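# Slide card sheet under a slightly tilted crate

## Task

Push the flat card sheet beneath the plastic crate until clearly more than half of the sheet lies under it. The sheet is what moves: the crate must stay roughly in its original spot and orientation the whole time, and crate and sheet may shift together only very slightly. Anything inside the crate must still be inside at the end. Raise one side of the crate a little so the sheet slides in without resistance; shoving a large part of the sheet under by force counts as failure. The crate must never be lifted clear of the table, and while it is tilted it must not touch any other object on the table, or the task fails. It also fails if the robot is still holding the crate up at the end. Release everything and move the grippers away when done; a result that holds only because the robot is supporting it does not count.

## Robot and tools

Robot: two 6-joint arms with parallel grippers, named left_arm and right_arm. These are names only, not image sides. They face each other across the table. left_arm's base sits on the +y side at (-0.184, +0.498, +0.070) m with quat_wxyz (+0.732, 0, 0, -0.682). right_arm's base is at (+0.077, -0.490, +0.069) m with quat_wxyz (+0.645, 0, 0, +0.764).

Scene frame: the origin is at the table centre and +z points up. The table surface is at z = +0.020 m. All printed gripper poses use this one frame.

Gripper frame: the fingers extend along the gripper's +x axis and close along its y axis. end_effector_position is the point midway between the finger pads, roughly 3 to 4 cm short of the tips. The printed hand position may be somewhat off, more so when the arm is stretched far.

execute_actions takes "actions", a list holding one item or nothing, plus an optional "pictures" boolean (images are included by default).
- Empty list: no command is sent; the current state is returned.
- Move: {"rows": [...], "steps": n}, with n from 1 to 15 (default 15). Each control step lasts 1/30 s. Each row is used for one step, and the final row repeats if there are fewer rows than steps.
- Wait: {"steps": n} with no rows, n up to 300. It returns once n steps have passed since the previous result. Time spent composing the reply counts toward them.

Each row is a single list of 14 numbers covering both arms, even if only one arm moves. The first 7 are for left_arm: waist, shoulder, elbow, wrist pitch, wrist yaw, wrist roll, then gripper opening. The next 7 are the same for right_arm.

The six joint values are absolute target angles in radians, on the same scale as the Joint positions line. They are not offsets. Ranges per arm: waist -3.054 to 3.054, shoulder 0.000 to 3.142, elbow 0.000 to 2.356, wrist pitch -1.571 to 1.571, wrist yaw -1.571 to 1.571, wrist roll -3.142 to 3.142. The true ends can differ by up to 0.010 rad. A call is rejected and nothing is sent if a target is more than 0.010 rad beyond a range end and also further out than that joint's last reported angle. A target past the real end is clipped to the end, and the result may then say "joint sent to its limit". That line may refer to an earlier action. If the line does not appear, the joint may still be at its end.

The opening is an absolute value from -1 to 1, where +1 is fully open. Empty fingers touch at about -0.80; values lower than that change nothing. A full close takes at least about 0.5 s.

Motion limits: at each step, a joint's commanded target is capped to a fixed lead over its measured angle. The lead is 0.211 rad for waist, shoulder and elbow, 0.213 for wrist pitch, 0.267 for wrist yaw and 0.228 for wrist roll. If the targets would put a gripper more than 70 mm from where it is, all of that arm's targets are pulled back toward the measured angles. Large moves therefore need several calls. Friction can leave joints short of their targets, especially at long reach, and tiny turns may not happen at all. Check Joint positions after every move.

Between calls, the arms keep heading for the last row sent. They stop once everything has nearly stopped moving, or once a step is HELD. After that, only a new action makes them go further.

Result lines:
- The state line (left_arm: … | right_arm: …) gives each gripper's position (m), quat_wxyz and velocities.
- Joint positions and Joint velocities list each arm's six joints, then the finger-pad gap in metres (0.088 when fully open).
- grip_measured is the measured opening on the command scale. Each gripper's reading may be off by about 1 mm.
- "joint command not followed" means the clearance check changed or blocked some joint targets; the rest of the row was still applied.
- HELD marks steps on which all or part of the row was not sent.
- Joint torques are total drive outputs. They include offsets and noise, so contact is hard to judge from them.
- MOTOR HOT appears from 50 °C. At 95 °C an OVER-TEMPERATURE FAULT holds that arm. If it does not cool soon, the arm loses power and drops limp. Holding loads heats the motors.

To grasp, command an opening clearly below grip_measured; the lower it is, the harder the squeeze. The finger force limit is about 34 N per pad. Closing fast can press harder and can even force the fingers open.

Load limits in N m: waist 16.6, shoulder 20.6, elbow 20.5, wrist pitch 5.42, wrist yaw 5.4, wrist roll 5.07. A held object's weight counts. Reaching a limit triggers a TORQUE FAULT: that arm halts for 10 s and the rest of the call is dropped.

zoom_image: arguments are camera (cam_high, cam_low, cam_left_wrist or cam_right_wrist) and region [x0, y0, x1, y1] in pixels, measured from the top-left of that camera's latest 504x504 image. The region can be at most 504 by 504. It returns an enlarged view.

read_manual: takes an optional section, "licences" by default. It returns the URDF licence texts only and does not move anything.

finished_scene: takes scene, the number of the current scene (1 to 2). Replying without any tool call also ends the run.

The simulation keeps running while a reply is being written, so the robot continues toward its last target during that time.

Things to avoid:
- Arms colliding or pressing on each other; each mount counts as part of its arm.
- Dropping, slamming or hard shoving of objects.
- Knocking anything off the table.
- Lifting the crate off the table, or letting it touch other objects while tilted.
- Forcing the sheet under instead of letting it slide.
- Still holding the crate when the scene is ended.

A loose object may occasionally be nudged by an outside push. Smooth, economical motion is preferred.

Each tool is called after "Request:" by a JSON object that holds its "op" and its "data".

## Session

Request:
{"op": "execute_actions", "data": {"actions": []}}

Scene clock: 0.00 s of 4050.00 s.
left_arm: end_effector_position=(-0.1769, +0.0127, +0.2458) grip_measured=+0.854 end_effector_quat_wxyz=(+0.789, +0.108, +0.237, -0.557) end_effector_velocity=(-0.004, +0.003, -0.002) end_effector_angular_velocity=(+0.016, +0.016, -0.018) | right_arm: end_effector_position=(+0.1076, -0.0805, +0.3633) grip_measured=+0.856 end_effector_quat_wxyz=(+0.682, +0.341, +0.575, +0.296) end_effector_velocity=(-0.000, -0.003, -0.002) end_effector_angular_velocity=(-0.021, -0.013, +0.016)
Joint positions: left_arm=[-0.161  1.741  1.187 -0.    -0.348 -0.315  0.081] | right_arm=[-0.189  1.454  1.436 -0.612  0.146  1.547  0.081]
Joint velocities: left_arm=[-0.002 -0.007 -0.002 -0.022  0.022 -0.007 -0.   ] | right_arm=[-0.002 -0.002  0.002 -0.022 -0.007 -0.022 -0.   ]
Joint torques (N m, as the arm reports them, + toward a larger angle): no reading
Heat: left arm: hottest elbow 25 °C (+0.0 °C/min); right arm: hottest elbow 23 °C (+0.0 °C/min).

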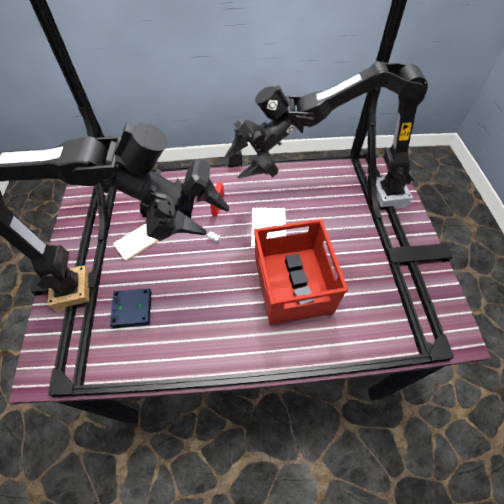

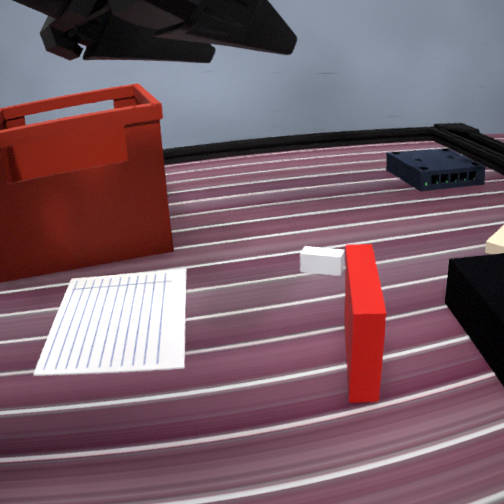

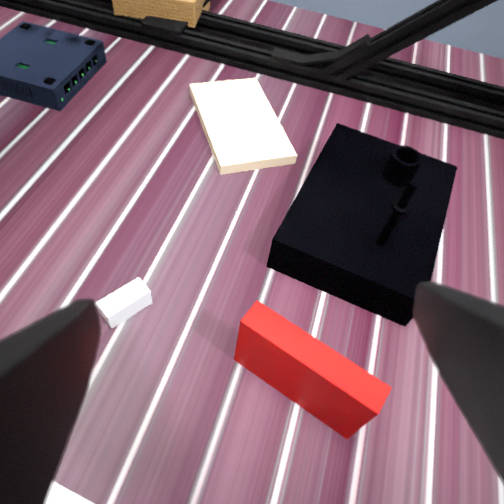

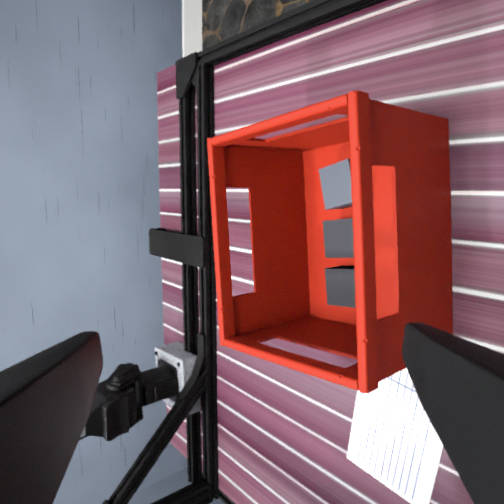

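Request:
{"op": "execute_actions", "data": {"actions": [{"rows":[[-0.1,1.2,0.9,-0.8,0,0,0.85,-0.189,1.454,1.6,-0.68,0,0,0.6]]}], "pictures": false}}

Request:
{"op": "execute_actions", "data": {"actions": [{"rows":[[-0.1,1.2,0.9,-0.8,0,0,0.85,-0.01,1.9,2.098,-0.68,0,0,0.6]]}], "pictures": false}}

Request:
{"op": "execute_actions", "data": {"actions": [{"rows":[[-0.1,1.2,0.9,-0.8,0,0,-1,-0.01,2.22,2.098,-0.68,0,0,0.6]]}], "pictures": false}}

Request:
{"op": "execute_actions", "data": {"actions": [{"steps":20}]}}

Scene clock: 21.03 s of 4050.00 s.
left_arm: end_effector_position=(-0.1927, +0.2153, +0.2134) grip_measured=+0.850 end_effector_quat_wxyz=(+0.601, +0.366, +0.355, -0.616) end_effector_velocity=(+0.000, +0.091, -0.069) end_effector_angular_velocity=(+0.467, -0.007, -0.027) | right_arm: end_effector_position=(+0.0865, -0.0803, +0.4161) grip_measured=+0.601 end_effector_quat_wxyz=(+0.715, +0.010, +0.368, +0.595) end_effector_velocity=(-0.002, -0.001, -0.001) end_effector_angular_velocity=(-0.051, -1.736, +1.052)
Joint positions: left_arm=[-0.103  1.207  0.905 -0.768 -0.004 -0.005  0.081] | right_arm=[-0.19   1.452  1.591 -0.68   0.003  0.558  0.068]
Joint velocities: left_arm=[ 0.002 -0.002 -0.081 -0.388  0.022  0.022 -0.   ] | right_arm=[ 0.002 -0.002 -0.002 -0.007 -0.007 -2.029 -0.001]
Joint torques (N m, as the arm reports them, + toward a larger angle): left_arm=[ 0.27 -3.93  6.54  0.81  0.07  0.12] | right_arm=[ 0.09 -6.41  7.01  1.62 -0.13 -0.1 ]
Heat: left arm: hottest elbow 29 °C (+11.4 °C/min); right arm: hottest elbow 26 °C (+8.6 °C/min).
Steps of this call (steps 1 to 616: nothing new was sent; steps 617 to 631: all 15 steps of this action). Readings (joint positions):
617: left_arm=[-0.154 1.712 1.160 -0.026 -0.288 -0.265] | right_arm=[-0.192 1.455 1.460 -0.640 0.114 1.493]
618: left_arm=[-0.143 1.669 1.115 -0.091 -0.216 -0.206] | right_arm=[-0.193 1.462 1.490 -0.656 0.076 1.424]
620: left_arm=[-0.122 1.562 1.014 -0.208 -0.120 -0.112] | right_arm=[-0.191 1.465 1.541 -0.659 0.037 1.290]
624: left_arm=[-0.104 1.342 0.913 -0.475 -0.030 -0.028] | right_arm=[-0.190 1.450 1.589 -0.670 0.011 1.025]
631: the state above

Scene clock: 21.53 s of 4050.00 s.
left_arm: end_effector_position=(-0.1927, +0.2217, +0.2095) grip_measured=+0.850 end_effector_quat_wxyz=(+0.594, +0.376, +0.364, -0.611) end_effector_velocity=(-0.002, -0.001, +0.000) end_effector_angular_velocity=(-0.007, +0.010, +0.001) | right_arm: end_effector_position=(-0.0073, +0.0301, +0.4156) grip_measured=+0.600 end_effector_quat_wxyz=(+0.628, -0.190, +0.169, +0.736) end_effector_velocity=(+0.010, +0.003, +0.072) end_effector_angular_velocity=(+0.187, -0.070, +0.030)
Joint positions: left_arm=[-0.103  1.207  0.903 -0.799 -0.002 -0.002  0.081] | right_arm=[-0.008  1.901  2.07  -0.682 -0.001  0.011  0.068]
Joint velocities: left_arm=[-0.002 -0.002 -0.002  0.007  0.007 -0.007 -0.   ] | right_arm=[-0.017 -0.002  0.164  0.007  0.007 -0.11  -0.   ]
Joint torques (N m, as the arm reports them, + toward a larger angle): left_arm=[ 0.27 -4.16  6.17  0.64  0.08  0.13] | right_arm=[ -0.11 -10.46   7.85   1.82   0.01  -0.07]
Heat: left arm: hottest elbow 29 °C (+11.1 °C/min); right arm: hottest elbow 26 °C (+8.4 °C/min).
Steps of this call (steps 1 to 15: all 15 steps of this action). Readings (joint positions):
1: left_arm=[-0.103 1.206 0.903 -0.779 -0.004 -0.004] | right_arm=[-0.180 1.475 1.617 -0.696 0.010 0.506]
2: left_arm=[-0.103 1.207 0.903 -0.785 -0.004 -0.003] | right_arm=[-0.151 1.510 1.663 -0.688 0.012 0.457]
4: left_arm=[-0.103 1.207 0.903 -0.790 -0.003 -0.003] | right_arm=[-0.085 1.607 1.776 -0.677 0.005 0.338]
8: left_arm=[-0.103 1.207 0.903 -0.797 -0.002 -0.002] | right_arm=[-0.010 1.817 1.998 -0.675 -0.001 0.100]
15: the state above

Scene clock: 22.03 s of 4050.00 s.
left_arm: end_effector_position=(-0.1927, +0.2218, +0.2093) grip_measured=-0.779 end_effector_quat_wxyz=(+0.594, +0.376, +0.365, -0.611) end_effector_velocity=(+0.003, +0.000, +0.000) end_effector_angular_velocity=(-0.008, -0.016, +0.014) | right_arm: end_effector_position=(-0.0157, +0.0832, +0.2445) grip_measured=+0.600 end_effector_quat_wxyz=(+0.594, -0.305, +0.262, +0.697) end_effector_velocity=(+0.002, +0.002, -0.007) end_effector_angular_velocity=(-0.006, -0.011, -0.002)
Joint positions: left_arm=[-0.103  1.207  0.903 -0.799 -0.002 -0.002  0.001] | right_arm=[-0.008  2.233  2.089 -0.685 -0.001  0.004  0.068]
Joint velocities: left_arm=[-0.002 -0.007 -0.007  0.007 -0.022 -0.007  0.   ] | right_arm=[-0.002  0.012 -0.002  0.007  0.007 -0.007 -0.   ]
Joint torques (N m, as the arm reports them, + toward a larger angle): left_arm=[ 0.26 -4.14  6.18  0.63  0.06  0.12] | right_arm=[ -0.18 -14.63   7.04   1.73   0.    -0.06]
Heat: left arm: hottest elbow 29 °C (+10.9 °C/min); right arm: hottest elbow 26 °C (+8.2 °C/min).
Steps of this call (steps 1 to 15: all 15 steps of this action). Readings (joint positions):
1: left_arm=[-0.103 1.207 0.903 -0.799 -0.002 -0.002] | right_arm=[-0.008 1.919 2.077 -0.681 -0.001 0.009]
2: left_arm=[-0.103 1.207 0.903 -0.799 -0.002 -0.002] | right_arm=[-0.008 1.935 2.090 -0.672 -0.001 0.009]
4: left_arm=[-0.103 1.207 0.903 -0.799 -0.002 -0.002] | right_arm=[-0.008 1.977 2.103 -0.669 -0.001 0.008]
8: left_arm=[-0.103 1.207 0.903 -0.799 -0.002 -0.002] | right_arm=[-0.008 2.107 2.104 -0.675 -0.001 0.006]
15: the state above

Scene clock: 22.70 s of 4050.00 s.
left_arm: end_effector_position=(-0.1927, +0.2218, +0.2094) grip_measured=-0.778 end_effector_quat_wxyz=(+0.594, +0.376, +0.364, -0.611) end_effector_velocity=(+0.003, +0.005, -0.002) end_effector_angular_velocity=(+0.021, -0.024, +0.001) | right_arm: end_effector_position=(-0.0158, +0.0837, +0.2493) grip_measured=+0.600 end_effector_quat_wxyz=(+0.595, -0.301, +0.258, +0.699) end_effector_velocity=(-0.002, -0.002, -0.001) end_effector_angular_velocity=(-0.011, +0.020, +0.007)
Joint positions: left_arm=[-0.103  1.206  0.903 -0.799 -0.002 -0.002  0.001] | right_arm=[-0.008  2.226  2.091 -0.68  -0.001  0.003  0.068]
Joint velocities: left_arm=[-0.002 -0.002 -0.002 -0.022 -0.022  0.007 -0.   ] | right_arm=[-0.002 -0.002 -0.002 -0.007 -0.022  0.007 -0.   ]
Joint torques (N m, as the arm reports them, + toward a larger angle): left_arm=[ 0.24 -4.15  6.17  0.64  0.07  0.11] | right_arm=[ -0.17 -13.35   6.95   1.36   0.    -0.07]
Heat: left arm: hottest elbow 29 °C (+10.6 °C/min); right arm: hottest elbow 27 °C (+10.6 °C/min).
Steps of this call (steps 1 to 15: the robot went on to your last target; steps 16 to 20: nothing new was sent). Readings (joint positions):
1: left_arm=[-0.103 1.207 0.903 -0.799 -0.002 -0.002] | right_arm=[-0.008 2.233 2.090 -0.685 -0.001 0.004]
2: left_arm=[-0.103 1.207 0.903 -0.799 -0.002 -0.002] | right_arm=[-0.008 2.233 2.090 -0.683 -0.001 0.004]
4: left_arm=[-0.103 1.207 0.903 -0.799 -0.002 -0.002] | right_arm=[-0.008 2.228 2.091 -0.680 -0.001 0.004]
8: left_arm=[-0.103 1.207 0.903 -0.799 -0.002 -0.002] | right_arm=[-0.008 2.226 2.091 -0.680 -0.001 0.003]
20: the state above
All arms were judged still, so your last target was given up. Only a new action makes them travel on or press farther. Fingers that are still opening or closing keep moving.

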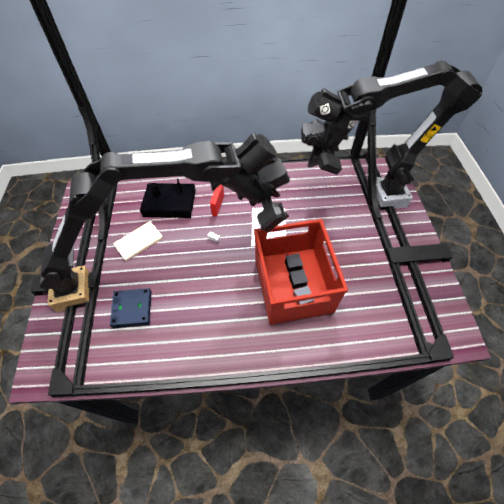

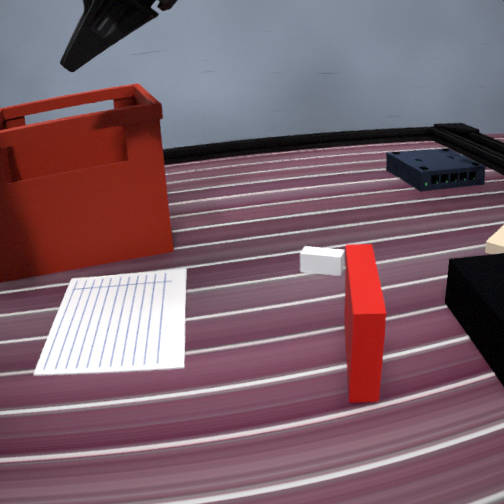

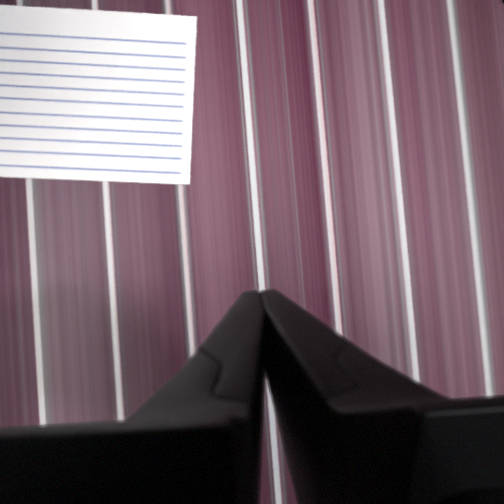

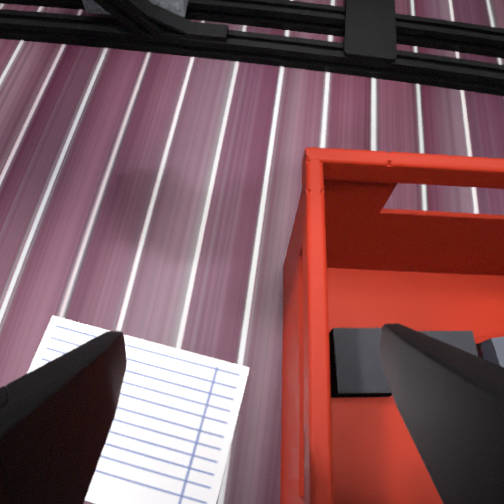

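Request:
{"op": "execute_actions", "data": {"actions": [{"rows":[[-0.25,1.7,1.4,-0.88,-0.6,1.57,0.2,-0.056,2.29,2.08,-0.58,0,0,0.6]]}], "pictures": false}}

Request:
{"op": "execute_actions", "data": {"actions": [{"rows":[[-0.22,2.1,1.537,-0.88,-0.6,1.57,0.2,-0.056,2.36,2.07,-0.5,0,0,0.6]]}], "pictures": false}}

Request:
{"op": "execute_actions", "data": {"actions": [{"rows":[[-0.192,2.226,1.537,-0.88,-0.6,1.57,0.2,-0.056,2.385,2.065,-0.46,0,0,0.6]]}]}}

Scene clock: 34.83 s of 4050.00 s.
left_arm: end_effector_position=(-0.1673, +0.1135, +0.2391) grip_measured=+0.195 end_effector_quat_wxyz=(+0.363, +0.784, -0.024, -0.502) end_effector_velocity=(+0.001, -0.014, +0.032) end_effector_angular_velocity=(+0.919, -0.863, -1.551) | right_arm: end_effector_position=(+0.0113, +0.1062, +0.2290) grip_measured=+0.600 end_effector_quat_wxyz=(+0.617, -0.282, +0.255, +0.689) end_effector_velocity=(-0.012, +0.000, +0.001) end_effector_angular_velocity=(+0.008, -0.009, +0.022)
Joint positions: left_arm=[-0.247  1.692  1.382 -0.878 -0.591  0.996  0.049] | right_arm=[-0.059  2.285  2.086 -0.582 -0.001  0.003  0.068]
Joint velocities: left_arm=[-0.012 -0.002  0.081 -0.007 -0.066  2.029  0.002] | right_arm=[ 0.022  0.002  0.002  0.007  0.007 -0.007 -0.   ]
Joint torques (N m, as the arm reports them, + toward a larger angle): left_arm=[-0.25 -5.9   7.65  0.44 -0.41  0.04] | right_arm=[  0.17 -12.37   5.54   1.54   0.01  -0.05]
Heat: left arm: hottest elbow 30 °C (+8.6 °C/min); right arm: hottest shoulder 30 °C (+12.1 °C/min).
Steps of this call (steps 1 to 349: nothing new was sent; steps 350 to 364: all 15 steps of this action). Readings (joint positions):
350: left_arm=[-0.123 1.242 0.937 -0.841 -0.073 0.057] | right_arm=[-0.010 2.233 2.091 -0.664 -0.001 0.003]
351: left_arm=[-0.160 1.294 0.991 -0.861 -0.156 0.126] | right_arm=[-0.016 2.241 2.092 -0.627 -0.001 0.003]
353: left_arm=[-0.215 1.420 1.114 -0.854 -0.306 0.260] | right_arm=[-0.033 2.254 2.091 -0.606 -0.001 0.003]
357: left_arm=[-0.243 1.631 1.326 -0.865 -0.529 0.528] | right_arm=[-0.061 2.280 2.088 -0.590 -0.001 0.003]
364: the state above

Scene clock: 35.33 s of 4050.00 s.
left_arm: end_effector_position=(-0.1630, +0.0761, +0.1246) grip_measured=+0.200 end_effector_quat_wxyz=(+0.017, +0.878, -0.090, -0.470) end_effector_velocity=(-0.005, -0.030, +0.045) end_effector_angular_velocity=(-0.119, +0.004, -0.068) | right_arm: end_effector_position=(+0.0090, +0.1193, +0.1936) grip_measured=+0.600 end_effector_quat_wxyz=(+0.616, -0.284, +0.256, +0.689) end_effector_velocity=(+0.005, +0.001, -0.001) end_effector_angular_velocity=(+0.004, -0.010, -0.007)
Joint positions: left_arm=[-0.222  2.109  1.527 -0.881 -0.598  1.561  0.049] | right_arm=[-0.057  2.358  2.074 -0.501 -0.001  0.003  0.068]
Joint velocities: left_arm=[-0.002 -0.056  0.085  0.022 -0.007  0.081  0.   ] | right_arm=[-0.007  0.002 -0.002  0.007  0.007 -0.007  0.   ]
Joint torques (N m, as the arm reports them, + toward a larger angle): left_arm=[ 0.19 -9.2   5.97  0.08 -0.4   0.13] | right_arm=[  0.12 -13.15   5.68   1.48   0.01  -0.06]
Heat: left arm: hottest elbow 30 °C (+8.5 °C/min); right arm: hottest shoulder 30 °C (+11.9 °C/min).
Steps of this call (steps 1 to 15: all 15 steps of this action). Readings (joint positions):
1: left_arm=[-0.245 1.726 1.411 -0.899 -0.594 1.065] | right_arm=[-0.058 2.293 2.086 -0.566 -0.001 0.003]
2: left_arm=[-0.240 1.770 1.453 -0.887 -0.598 1.133] | right_arm=[-0.058 2.303 2.086 -0.536 -0.001 0.003]
4: left_arm=[-0.230 1.873 1.518 -0.862 -0.600 1.262] | right_arm=[-0.057 2.321 2.086 -0.521 -0.001 0.003]
8: left_arm=[-0.222 2.055 1.529 -0.879 -0.599 1.482] | right_arm=[-0.057 2.352 2.077 -0.510 -0.001 0.003]
15: the state above

Scene clock: 35.83 s of 4050.00 s.
left_arm: end_effector_position=(-0.1487, +0.0840, +0.0788) grip_measured=+0.200 end_effector_quat_wxyz=(-0.030, +0.883, -0.051, -0.466) end_effector_velocity=(-0.002, +0.003, +0.001) end_effector_angular_velocity=(+0.014, +0.006, +0.004) | right_arm: end_effector_position=(+0.0083, +0.1254, +0.1900) grip_measured=+0.600 end_effector_quat_wxyz=(+0.619, -0.277, +0.249, +0.692) end_effector_velocity=(-0.002, +0.000, +0.002) end_effector_angular_velocity=(+0.007, +0.000, +0.029)
Joint positions: left_arm=[-0.191  2.23   1.533 -0.881 -0.6    1.568  0.049] | right_arm=[-0.057  2.374  2.074 -0.463 -0.001  0.003  0.068]
Joint velocities: left_arm=[-0.002 -0.002  0.002 -0.022  0.007 -0.007 -0.   ] | right_arm=[-0.002 -0.002 -0.002  0.007 -0.022 -0.022 -0.   ]
Joint torques (N m, as the arm reports them, + toward a larger angle): left_arm=[-0.12 -9.35  5.57 -0.13 -0.32  0.11] | right_arm=[  0.11 -12.05   5.13   1.64   0.02  -0.06]
Heat: left arm: hottest elbow 30 °C (+8.4 °C/min); right arm: hottest shoulder 30 °C (+11.7 °C/min).
Steps of this call (steps 1 to 15: all 15 steps of this action). Readings (joint positions):
1: left_arm=[-0.221 2.122 1.531 -0.880 -0.598 1.563] | right_arm=[-0.057 2.359 2.074 -0.495 -0.001 0.003]
2: left_arm=[-0.216 2.137 1.538 -0.878 -0.600 1.564] | right_arm=[-0.057 2.362 2.074 -0.483 -0.001 0.003]
4: left_arm=[-0.205 2.174 1.543 -0.876 -0.600 1.566] | right_arm=[-0.057 2.368 2.074 -0.473 -0.001 0.003]
8: left_arm=[-0.191 2.228 1.533 -0.881 -0.600 1.568] | right_arm=[-0.057 2.374 2.074 -0.466 -0.001 0.003]
15: the state above

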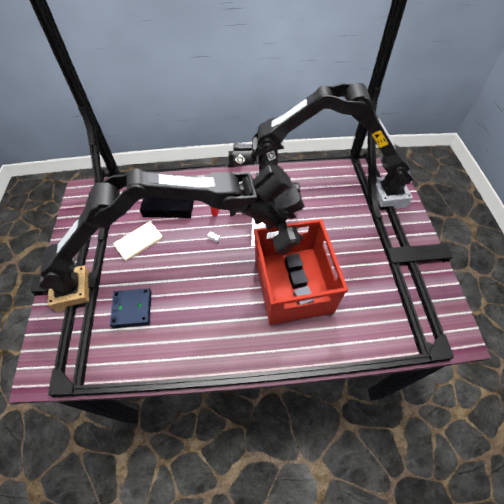

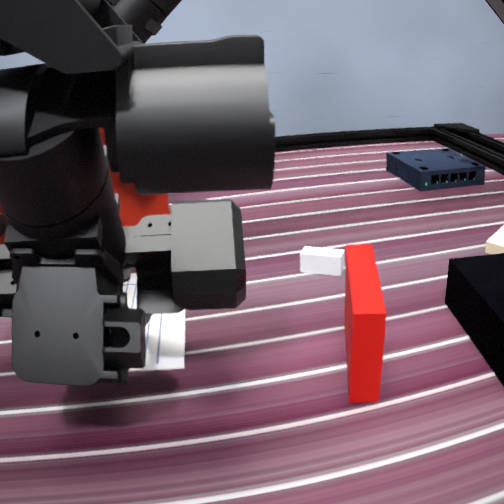

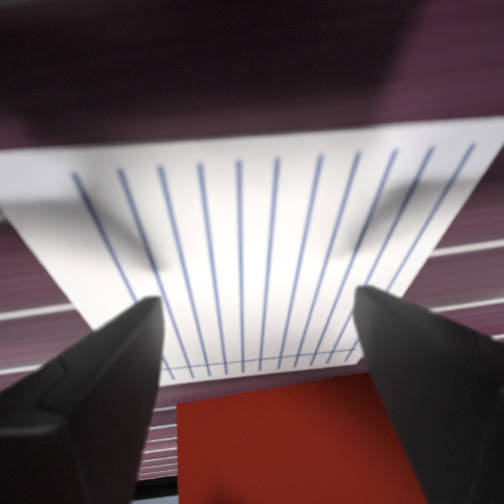

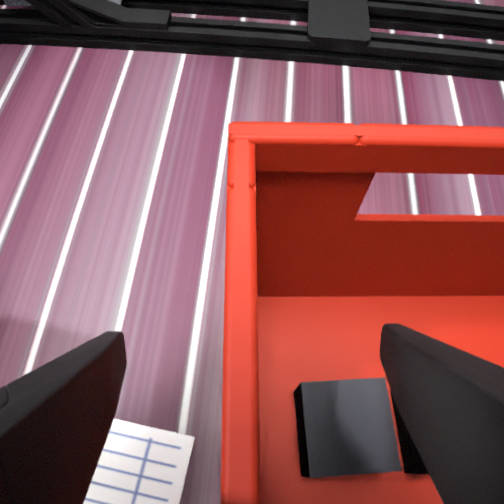

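Request:
{"op": "execute_actions", "data": {"actions": [{"rows":[[-0.215,2.27,1.53,-0.83,-0.6,1.57,0.2,-0.05,2.45,2.075,-0.43,0,0,0.1]]}]}}

Scene clock: 37.87 s of 4050.00 s.
left_arm: end_effector_position=(-0.1591, +0.0771, +0.0663) grip_measured=+0.200 end_effector_quat_wxyz=(-0.029, +0.882, -0.065, -0.465) end_effector_velocity=(+0.002, -0.000, +0.003) end_effector_angular_velocity=(+0.003, -0.023, -0.008) | right_arm: end_effector_position=(+0.0041, +0.1298, +0.1570) grip_measured=+0.102 end_effector_quat_wxyz=(+0.613, -0.288, +0.259, +0.689) end_effector_velocity=(+0.003, -0.004, -0.003) end_effector_angular_velocity=(-0.021, -0.013, -0.002)
Joint positions: left_arm=[-0.214  2.263  1.533 -0.832 -0.602  1.568  0.049] | right_arm=[-0.052  2.437  2.075 -0.432 -0.002  0.003  0.044]
Joint velocities: left_arm=[-0.002 -0.002  0.002 -0.007 -0.022  0.007 -0.   ] | right_arm=[-0.002 -0.002 -0.002 -0.022  0.007 -0.007 -0.001]
Joint torques (N m, as the arm reports them, + toward a larger angle): left_arm=[-0.05 -8.2   4.7   0.   -0.23  0.08] | right_arm=[  0.18 -12.08   6.12   1.58   0.05  -0.06]
Heat: left arm: hottest elbow 30 °C (+7.9 °C/min); right arm: hottest shoulder 31 °C (+12.7 °C/min).
Steps of this call (steps 1 to 15: the robot went on to your last target; steps 16 to 46: nothing new was sent; steps 47 to 61: all 15 steps of this action). Readings (joint positions):
47: left_arm=[-0.192 2.234 1.533 -0.873 -0.600 1.568] | right_arm=[-0.057 2.383 2.074 -0.456 -0.001 0.003]
48: left_arm=[-0.195 2.239 1.533 -0.857 -0.600 1.568] | right_arm=[-0.057 2.391 2.074 -0.441 -0.001 0.003]
50: left_arm=[-0.204 2.249 1.533 -0.842 -0.600 1.568] | right_arm=[-0.055 2.408 2.075 -0.437 -0.001 0.003]
54: left_arm=[-0.214 2.263 1.533 -0.836 -0.603 1.568] | right_arm=[-0.052 2.437 2.075 -0.434 -0.002 0.003]
61: the state above

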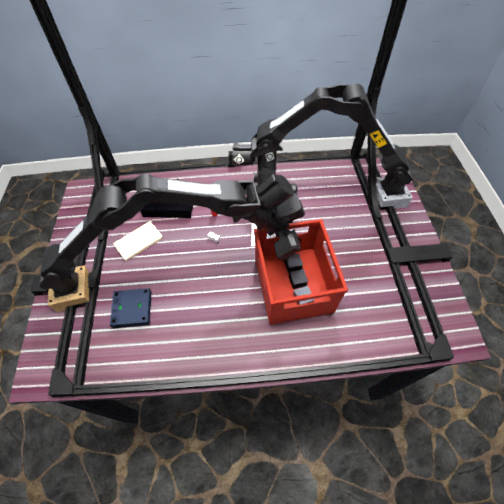

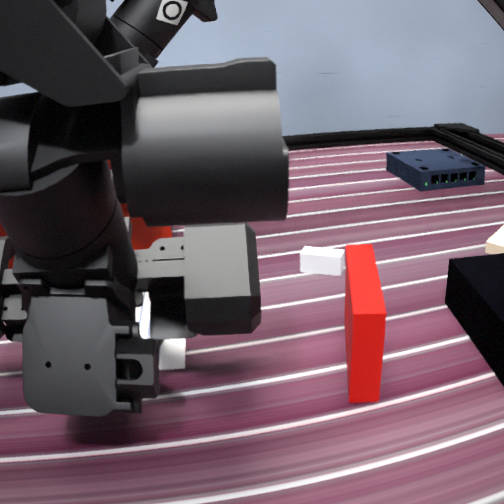

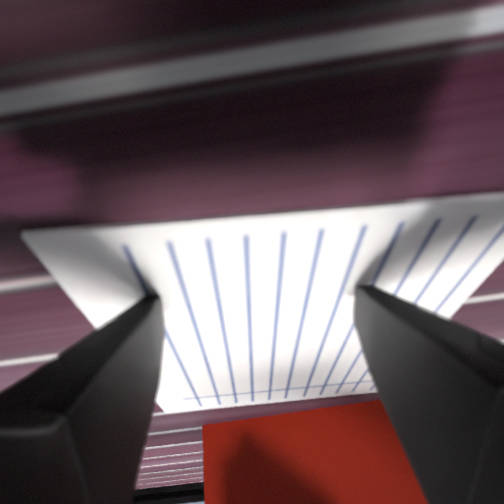

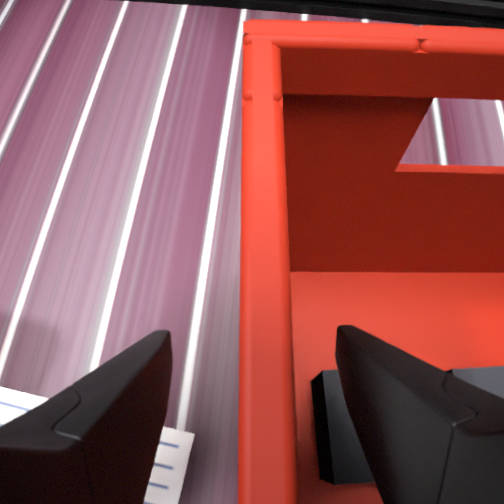

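Request:
{"op": "execute_actions", "data": {"actions": [{"rows":[[-0.21,2.295,1.525,-0.805,-0.6,1.57,0.2,-0.058,2.47,2.075,-0.415,0,0,-0.25]]}], "pictures": false}}

Request:
{"op": "execute_actions", "data": {"actions": [{"rows":[[-0.21,2.31,1.52,-0.79,-0.6,1.57,0.2,-0.058,2.46,2.075,-0.415,0,0,-0.5],[-0.21,2.31,1.52,-0.79,-0.6,1.57,0.2,-0.058,2.46,2.075,-0.415,0,0,-0.9]]}]}}

Scene clock: 40.53 s of 4050.00 s.
left_arm: end_effector_position=(-0.1586, +0.0740, +0.0633) grip_measured=+0.199 end_effector_quat_wxyz=(-0.023, +0.884, -0.068, -0.463) end_effector_velocity=(+0.004, +0.000, +0.003) end_effector_angular_velocity=(-0.005, -0.021, +0.009) | right_arm: end_effector_position=(+0.0042, +0.1323, +0.1553) grip_measured=-0.248 end_effector_quat_wxyz=(+0.614, -0.285, +0.256, +0.690) end_effector_velocity=(-0.001, -0.004, +0.000) end_effector_angular_velocity=(-0.017, -0.002, +0.029)
Joint positions: left_arm=[-0.214  2.272  1.532 -0.81  -0.607  1.568  0.049] | right_arm=[-0.053  2.444  2.075 -0.416 -0.002  0.003  0.027]
Joint velocities: left_arm=[ 0.002 -0.002  0.002 -0.007 -0.022 -0.007 -0.   ] | right_arm=[-0.002 -0.007 -0.002 -0.022 -0.022 -0.022 -0.001]
Joint torques (N m, as the arm reports them, + toward a larger angle): left_arm=[ 0.34 -6.43  4.18  0.27 -0.05  0.09] | right_arm=[ -0.54 -10.47   6.14   1.53   0.06  -0.06]
Heat: left arm: hottest elbow 30 °C (+7.4 °C/min); right arm: hottest shoulder 31 °C (+11.8 °C/min).
Steps of this call (steps 1 to 15: the robot went on to your last target; steps 16 to 65: nothing new was sent; steps 66 to 80: all 15 steps of this action). Readings (joint positions):
66: left_arm=[-0.214 2.266 1.532 -0.828 -0.602 1.568] | right_arm=[-0.052 2.440 2.075 -0.430 -0.002 0.002]
67: left_arm=[-0.214 2.269 1.532 -0.822 -0.604 1.568] | right_arm=[-0.052 2.442 2.075 -0.423 -0.002 0.002]
69: left_arm=[-0.214 2.270 1.532 -0.815 -0.606 1.568] | right_arm=[-0.052 2.443 2.075 -0.420 -0.002 0.002]
73: left_arm=[-0.214 2.271 1.532 -0.811 -0.607 1.568] | right_arm=[-0.053 2.444 2.075 -0.417 -0.002 0.003]
80: the state above

Scene clock: 41.03 s of 4050.00 s.
left_arm: end_effector_position=(-0.1580, +0.0725, +0.0619) grip_measured=+0.199 end_effector_quat_wxyz=(-0.020, +0.885, -0.069, -0.460) end_effector_velocity=(-0.002, +0.002, +0.001) end_effector_angular_velocity=(+0.010, -0.009, -0.013) | right_arm: end_effector_position=(+0.0040, +0.1320, +0.1551) grip_measured=-0.717 end_effector_quat_wxyz=(+0.614, -0.288, +0.253, +0.689) end_effector_velocity=(+0.001, -0.001, -0.001) end_effector_angular_velocity=(-0.010, +0.020, +0.003)
Joint positions: left_arm=[-0.214  2.277  1.532 -0.8   -0.614  1.569  0.049] | right_arm=[-0.051  2.444  2.075 -0.418  0.004 -0.002  0.004]
Joint velocities: left_arm=[-0.007 -0.002 -0.002 -0.007 -0.007  0.007 -0.   ] | right_arm=[-0.007 -0.002 -0.002 -0.007 -0.022  0.007 -0.   ]
Joint torques (N m, as the arm reports them, + toward a larger angle): left_arm=[ 0.35 -5.36  3.67  0.7   0.19  0.09] | right_arm=[ -0.7  -11.71   6.15   1.59  -0.2    0.07]
Heat: left arm: hottest elbow 29 °C (+5.8 °C/min); right arm: hottest shoulder 32 °C (+13.2 °C/min).
Steps of this call (steps 1 to 15: all 15 steps of this action). Readings (joint positions):
1: left_arm=[-0.214 2.274 1.532 -0.808 -0.608 1.568] | right_arm=[-0.053 2.444 2.075 -0.416 -0.002 0.002]
2: left_arm=[-0.214 2.275 1.532 -0.805 -0.611 1.568] | right_arm=[-0.053 2.444 2.075 -0.416 -0.002 0.002]
4: left_arm=[-0.214 2.276 1.532 -0.803 -0.613 1.568] | right_arm=[-0.053 2.444 2.075 -0.416 -0.002 0.002]
8: left_arm=[-0.214 2.277 1.532 -0.801 -0.614 1.568] | right_arm=[-0.051 2.444 2.075 -0.418 0.004 -0.002]
15: the state above

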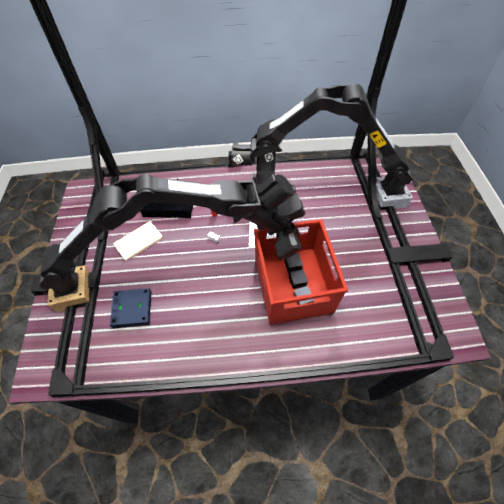

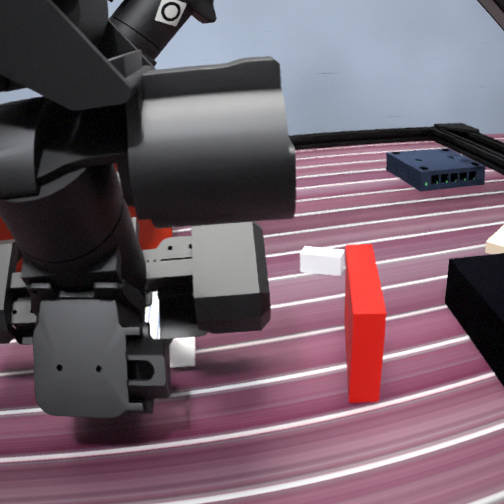

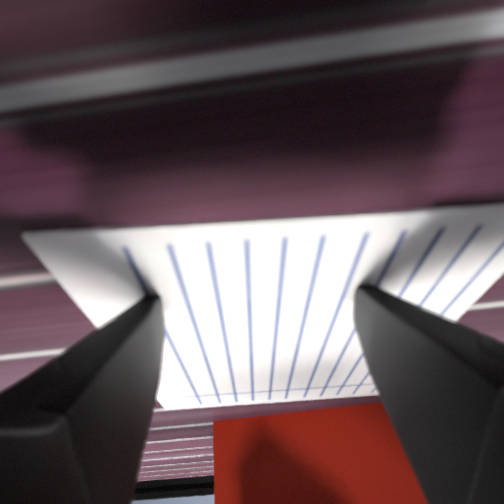

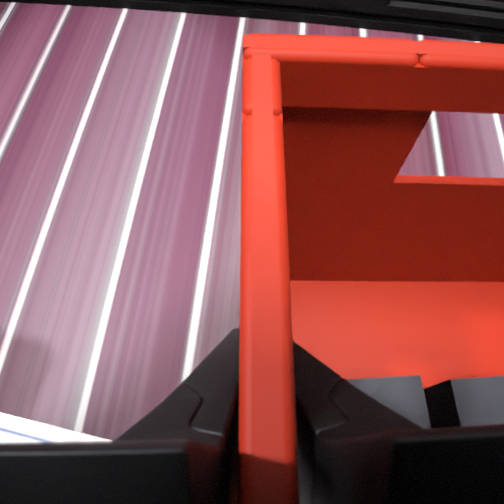

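Request:
{"op": "execute_actions", "data": {"actions": [{"rows":[[-0.21,2.295,1.525,-0.8,-0.6,1.57,0.2,-0.068,2.425,2.085,-0.435,-0.025,0.02,-1]]}], "pictures": false}}

Request:
{"op": "execute_actions", "data": {"actions": [{"rows":[[-0.21,2.295,1.525,-0.8,-0.6,1.57,0.2,-0.082,2.4,2.095,-0.455,-0.055,0.045,-1]]}]}}

Scene clock: 44.37 s of 4050.00 s.
left_arm: end_effector_position=(-0.1578, +0.0725, +0.0617) grip_measured=+0.200 end_effector_quat_wxyz=(-0.021, +0.885, -0.069, -0.460) end_effector_velocity=(+0.002, -0.000, +0.003) end_effector_angular_velocity=(-0.005, -0.021, +0.004) | right_arm: end_effector_position=(+0.0048, +0.1312, +0.1572) grip_measured=-0.715 end_effector_quat_wxyz=(+0.612, -0.287, +0.256, +0.691) end_effector_velocity=(+0.001, -0.004, -0.003) end_effector_angular_velocity=(-0.021, -0.013, +0.018)
Joint positions: left_arm=[-0.214  2.277  1.532 -0.799 -0.615  1.569  0.049] | right_arm=[-0.054  2.439  2.075 -0.425 -0.005 -0.001  0.004]
Joint velocities: left_arm=[-0.002 -0.002  0.002 -0.007 -0.022 -0.007 -0.   ] | right_arm=[-0.002 -0.002 -0.002 -0.022 -0.007 -0.022 -0.   ]
Joint torques (N m, as the arm reports them, + toward a larger angle): left_arm=[ 0.34 -7.07  4.22 -0.13  0.23  0.05] | right_arm=[ -1.38 -15.53   7.22   0.71  -0.91   0.64]
Heat: left arm: hottest elbow 29 °C (+5.4 °C/min); right arm: hottest shoulder 32 °C (+12.2 °C/min).
Steps of this call (steps 1 to 15: the robot went on to your last target; steps 16 to 85: nothing new was sent; steps 86 to 100: all 15 steps of this action). Readings (joint positions):
86: left_arm=[-0.214 2.277 1.532 -0.798 -0.615 1.569] | right_arm=[-0.051 2.443 2.075 -0.418 0.002 -0.001]
87: left_arm=[-0.214 2.277 1.532 -0.798 -0.615 1.569] | right_arm=[-0.052 2.442 2.075 -0.418 0.000 -0.001]
89: left_arm=[-0.214 2.277 1.532 -0.799 -0.615 1.569] | right_arm=[-0.053 2.442 2.075 -0.419 -0.002 -0.001]
93: left_arm=[-0.214 2.277 1.532 -0.799 -0.615 1.569] | right_arm=[-0.054 2.440 2.075 -0.424 -0.005 -0.001]
100: the state above

Scene clock: 44.87 s of 4050.00 s.
left_arm: end_effector_position=(-0.1578, +0.0725, +0.0617) grip_measured=+0.200 end_effector_quat_wxyz=(-0.021, +0.885, -0.069, -0.460) end_effector_velocity=(+0.001, +0.004, +0.001) end_effector_angular_velocity=(+0.017, -0.010, +0.004) | right_arm: end_effector_position=(+0.0107, +0.1291, +0.1667) grip_measured=-0.717 end_effector_quat_wxyz=(+0.610, -0.271, +0.274, +0.693) end_effector_velocity=(+0.001, -0.004, -0.003) end_effector_angular_velocity=(-0.022, -0.002, +0.008)
Joint positions: left_arm=[-0.214  2.277  1.532 -0.799 -0.615  1.569  0.049] | right_arm=[-0.072  2.421  2.08  -0.449 -0.042  0.027  0.004]
Joint velocities: left_arm=[-0.002 -0.002 -0.002 -0.022 -0.007 -0.007 -0.   ] | right_arm=[-0.002 -0.002 -0.002 -0.022 -0.007 -0.007  0.   ]
Joint torques (N m, as the arm reports them, + toward a larger angle): left_arm=[ 0.35 -7.1   4.21 -0.14  0.23  0.06] | right_arm=[ -0.97 -16.29   7.86   0.95  -0.63   0.56]
Heat: left arm: hottest elbow 29 °C (+5.3 °C/min); right arm: hottest shoulder 33 °C (+13.4 °C/min).
Steps of this call (steps 1 to 15: all 15 steps of this action). Readings (joint positions):
1: left_arm=[-0.214 2.277 1.532 -0.799 -0.615 1.569] | right_arm=[-0.055 2.436 2.077 -0.428 -0.008 0.002]
2: left_arm=[-0.214 2.277 1.532 -0.799 -0.615 1.569] | right_arm=[-0.058 2.434 2.078 -0.436 -0.017 0.007]
4: left_arm=[-0.214 2.277 1.532 -0.799 -0.615 1.569] | right_arm=[-0.065 2.427 2.078 -0.444 -0.032 0.016]
8: left_arm=[-0.214 2.277 1.532 -0.799 -0.615 1.569] | right_arm=[-0.072 2.421 2.080 -0.448 -0.042 0.026]
15: the state above

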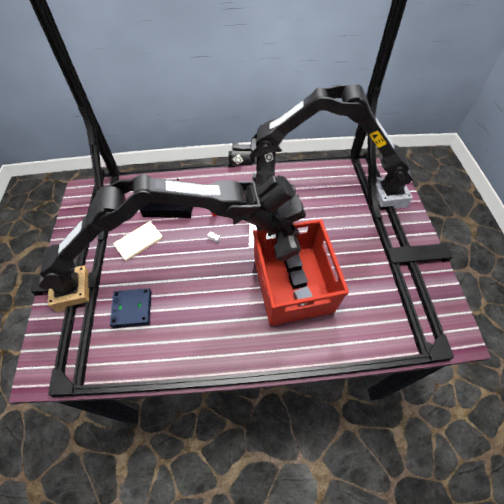

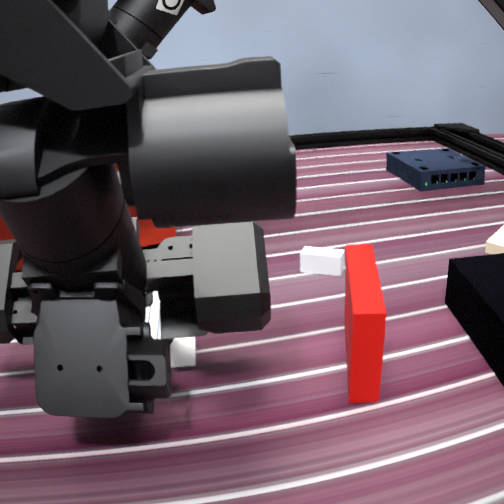

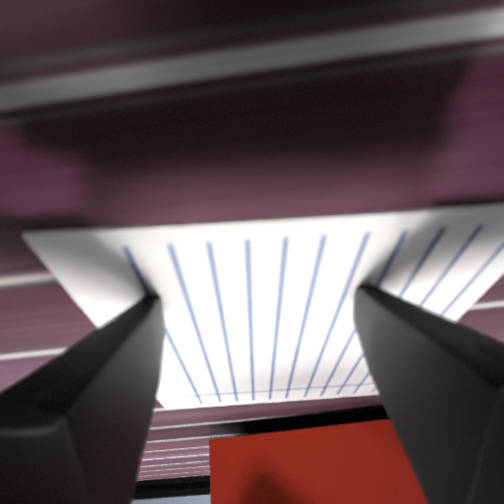

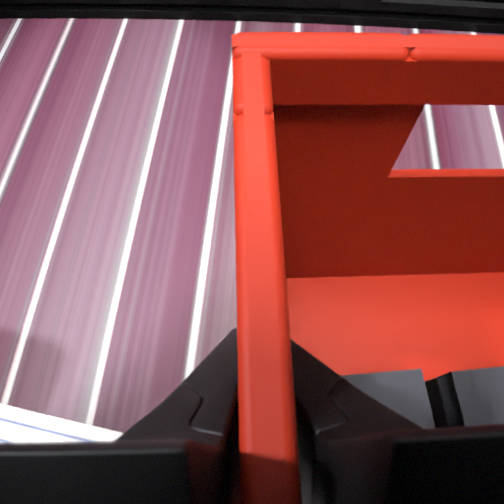

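Request:
{"op": "execute_actions", "data": {"actions": [{"rows":[[-0.19,2.27,1.475,-0.785,-0.6,1.57,0.2,-0.09,2.39,2.1,-0.46,-0.07,0.055,-1]],"steps":10}], "pictures": false}}

Request:
{"op": "execute_actions", "data": {"actions": [{"rows":[[-0.15,2.242,1.425,-0.765,-0.6,1.57,0.2,-0.09,2.39,2.1,-0.46,-0.07,0.055,-1]],"steps":10}], "pictures": false}}

Request:
{"op": "execute_actions", "data": {"actions": [{"rows":[[-0.1,2.214,1.375,-0.742,-0.6,1.57,0.2,-0.09,2.39,2.1,-0.46,-0.07,0.055,-1]]}]}}

Scene clock: 49.60 s of 4050.00 s.
left_arm: end_effector_position=(-0.1522, +0.0778, +0.0610) grip_measured=+0.200 end_effector_quat_wxyz=(-0.018, +0.885, -0.064, -0.461) end_effector_velocity=(+0.002, +0.002, +0.003) end_effector_angular_velocity=(-0.001, -0.022, -0.008) | right_arm: end_effector_position=(+0.0127, +0.1283, +0.1696) grip_measured=-0.717 end_effector_quat_wxyz=(+0.609, -0.267, +0.280, +0.693) end_effector_velocity=(+0.003, +0.001, +0.002) end_effector_angular_velocity=(+0.010, -0.020, +0.008)
Joint positions: left_arm=[-0.201  2.261  1.501 -0.784 -0.612  1.57   0.049] | right_arm=[-0.078  2.415  2.082 -0.458 -0.053  0.035  0.004]
Joint velocities: left_arm=[-0.002 -0.012 -0.017  0.007 -0.022  0.007  0.   ] | right_arm=[-0.002 -0.002 -0.002  0.007  0.007 -0.022 -0.   ]
Joint torques (N m, as the arm reports them, + toward a larger angle): left_arm=[ 1.01 -7.84  2.24 -0.19  0.1   0.03] | right_arm=[ -1.23 -16.78   8.17   1.3   -0.78   0.58]
Heat: left arm: hottest elbow 29 °C (+4.8 °C/min); right arm: hottest shoulder 35 °C (+14.5 °C/min).
Steps of this call (steps 1 to 15: the robot went on to your last target; steps 16 to 132: nothing new was sent; steps 133 to 142: all 10 steps of this action). Readings (joint positions):
133: left_arm=[-0.213 2.275 1.527 -0.795 -0.615 1.569] | right_arm=[-0.072 2.419 2.081 -0.453 -0.042 0.027]
134: left_arm=[-0.212 2.272 1.520 -0.790 -0.614 1.569] | right_arm=[-0.073 2.418 2.081 -0.454 -0.043 0.029]
136: left_arm=[-0.207 2.266 1.510 -0.788 -0.612 1.570] | right_arm=[-0.075 2.417 2.081 -0.456 -0.049 0.032]
140: left_arm=[-0.201 2.261 1.502 -0.785 -0.612 1.570] | right_arm=[-0.078 2.415 2.082 -0.458 -0.053 0.035]
142: the state above

Scene clock: 49.93 s of 4050.00 s.
left_arm: end_effector_position=(-0.1335, +0.0889, +0.0608) grip_measured=+0.199 end_effector_quat_wxyz=(-0.010, +0.886, -0.044, -0.462) end_effector_velocity=(-0.002, +0.002, -0.001) end_effector_angular_velocity=(-0.002, -0.007, -0.001) | right_arm: end_effector_position=(+0.0127, +0.1283, +0.1698) grip_measured=-0.717 end_effector_quat_wxyz=(+0.609, -0.267, +0.280, +0.693) end_effector_velocity=(-0.005, -0.002, +0.002) end_effector_angular_velocity=(-0.003, +0.010, +0.023)
Joint positions: left_arm=[-0.158  2.232  1.45  -0.765 -0.611  1.571  0.049] | right_arm=[-0.078  2.415  2.082 -0.458 -0.053  0.036  0.004]
Joint velocities: left_arm=[-0.007 -0.002 -0.012  0.007 -0.007 -0.007  0.   ] | right_arm=[ 0.002 -0.007 -0.002 -0.007 -0.022 -0.007  0.   ]
Joint torques (N m, as the arm reports them, + toward a larger angle): left_arm=[ 0.74 -7.65  2.17 -0.18  0.06 -0.01] | right_arm=[ -1.19 -16.79   8.15   1.28  -0.81   0.59]
Heat: left arm: hottest elbow 29 °C (+4.8 °C/min); right arm: hottest shoulder 36 °C (+15.6 °C/min).
Steps of this call (steps 1 to 10: all 10 steps of this action). Readings (joint positions):
1: left_arm=[-0.200 2.255 1.492 -0.776 -0.611 1.570] | right_arm=[-0.078 2.415 2.082 -0.458 -0.053 0.035]
2: left_arm=[-0.193 2.248 1.479 -0.771 -0.609 1.571] | right_arm=[-0.078 2.415 2.082 -0.458 -0.053 0.035]
4: left_arm=[-0.176 2.238 1.461 -0.770 -0.612 1.571] | right_arm=[-0.078 2.415 2.082 -0.458 -0.053 0.035]
8: left_arm=[-0.158 2.233 1.451 -0.766 -0.611 1.571] | right_arm=[-0.078 2.415 2.082 -0.458 -0.053 0.036]
10: the state above

Scene clock: 50.43 s of 4050.00 s.
left_arm: end_effector_position=(-0.1127, +0.1007, +0.0604) grip_measured=+0.199 end_effector_quat_wxyz=(+0.002, +0.887, -0.022, -0.462) end_effector_velocity=(+0.002, +0.000, +0.002) end_effector_angular_velocity=(-0.002, -0.007, +0.009) | right_arm: end_effector_position=(+0.0127, +0.1282, +0.1697) grip_measured=-0.717 end_effector_quat_wxyz=(+0.609, -0.267, +0.280, +0.693) end_effector_velocity=(+0.003, +0.001, +0.005) end_effector_angular_velocity=(+0.015, -0.019, +0.008)
Joint positions: left_arm=[-0.108  2.204  1.4   -0.741 -0.611  1.571  0.049] | right_arm=[-0.078  2.415  2.082 -0.459 -0.053  0.036  0.004]
Joint velocities: left_arm=[ 0.002 -0.002  0.002 -0.007 -0.007 -0.007  0.   ] | right_arm=[-0.002 -0.007 -0.002  0.007  0.007 -0.022 -0.   ]
Joint torques (N m, as the arm reports them, + toward a larger angle): left_arm=[ 0.74 -7.43  2.15 -0.13  0.07 -0.02] | right_arm=[ -1.22 -16.77   8.14   1.31  -0.81   0.59]
Heat: left arm: hottest elbow 29 °C (+4.8 °C/min); right arm: hottest shoulder 36 °C (+15.5 °C/min).
Steps of this call (steps 1 to 15: all 15 steps of this action). Readings (joint positions):
1: left_arm=[-0.156 2.227 1.440 -0.755 -0.611 1.571] | right_arm=[-0.078 2.415 2.082 -0.458 -0.053 0.036]
2: left_arm=[-0.149 2.220 1.428 -0.750 -0.609 1.571] | right_arm=[-0.078 2.415 2.082 -0.458 -0.053 0.036]
4: left_arm=[-0.129 2.211 1.411 -0.748 -0.612 1.571] | right_arm=[-0.078 2.415 2.082 -0.458 -0.053 0.036]
8: left_arm=[-0.108 2.205 1.401 -0.743 -0.611 1.571] | right_arm=[-0.078 2.415 2.082 -0.458 -0.053 0.036]
15: the state above

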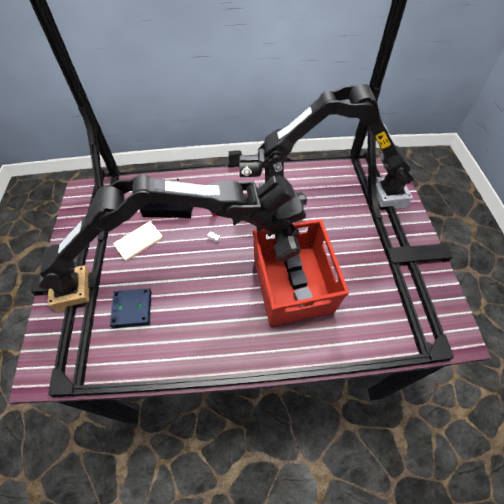

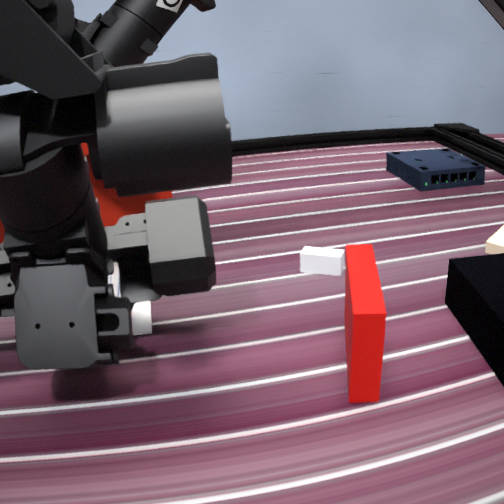

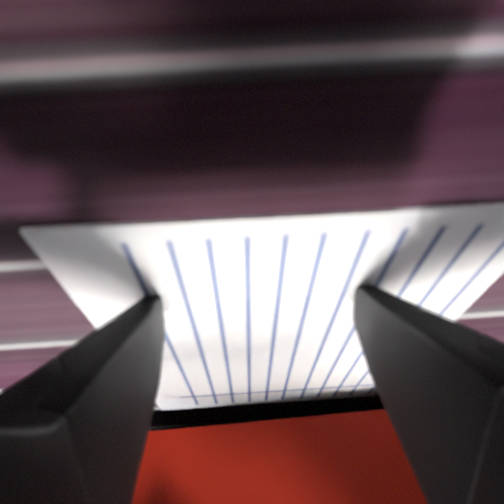

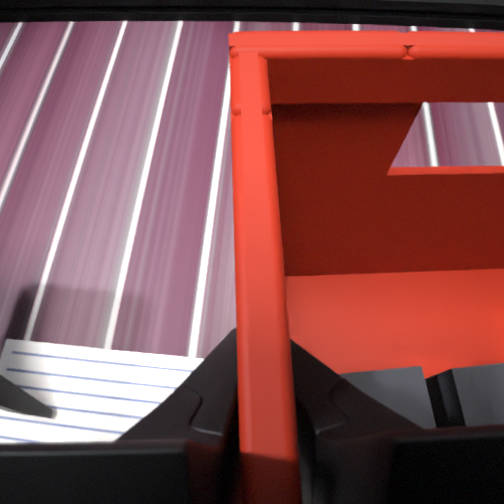

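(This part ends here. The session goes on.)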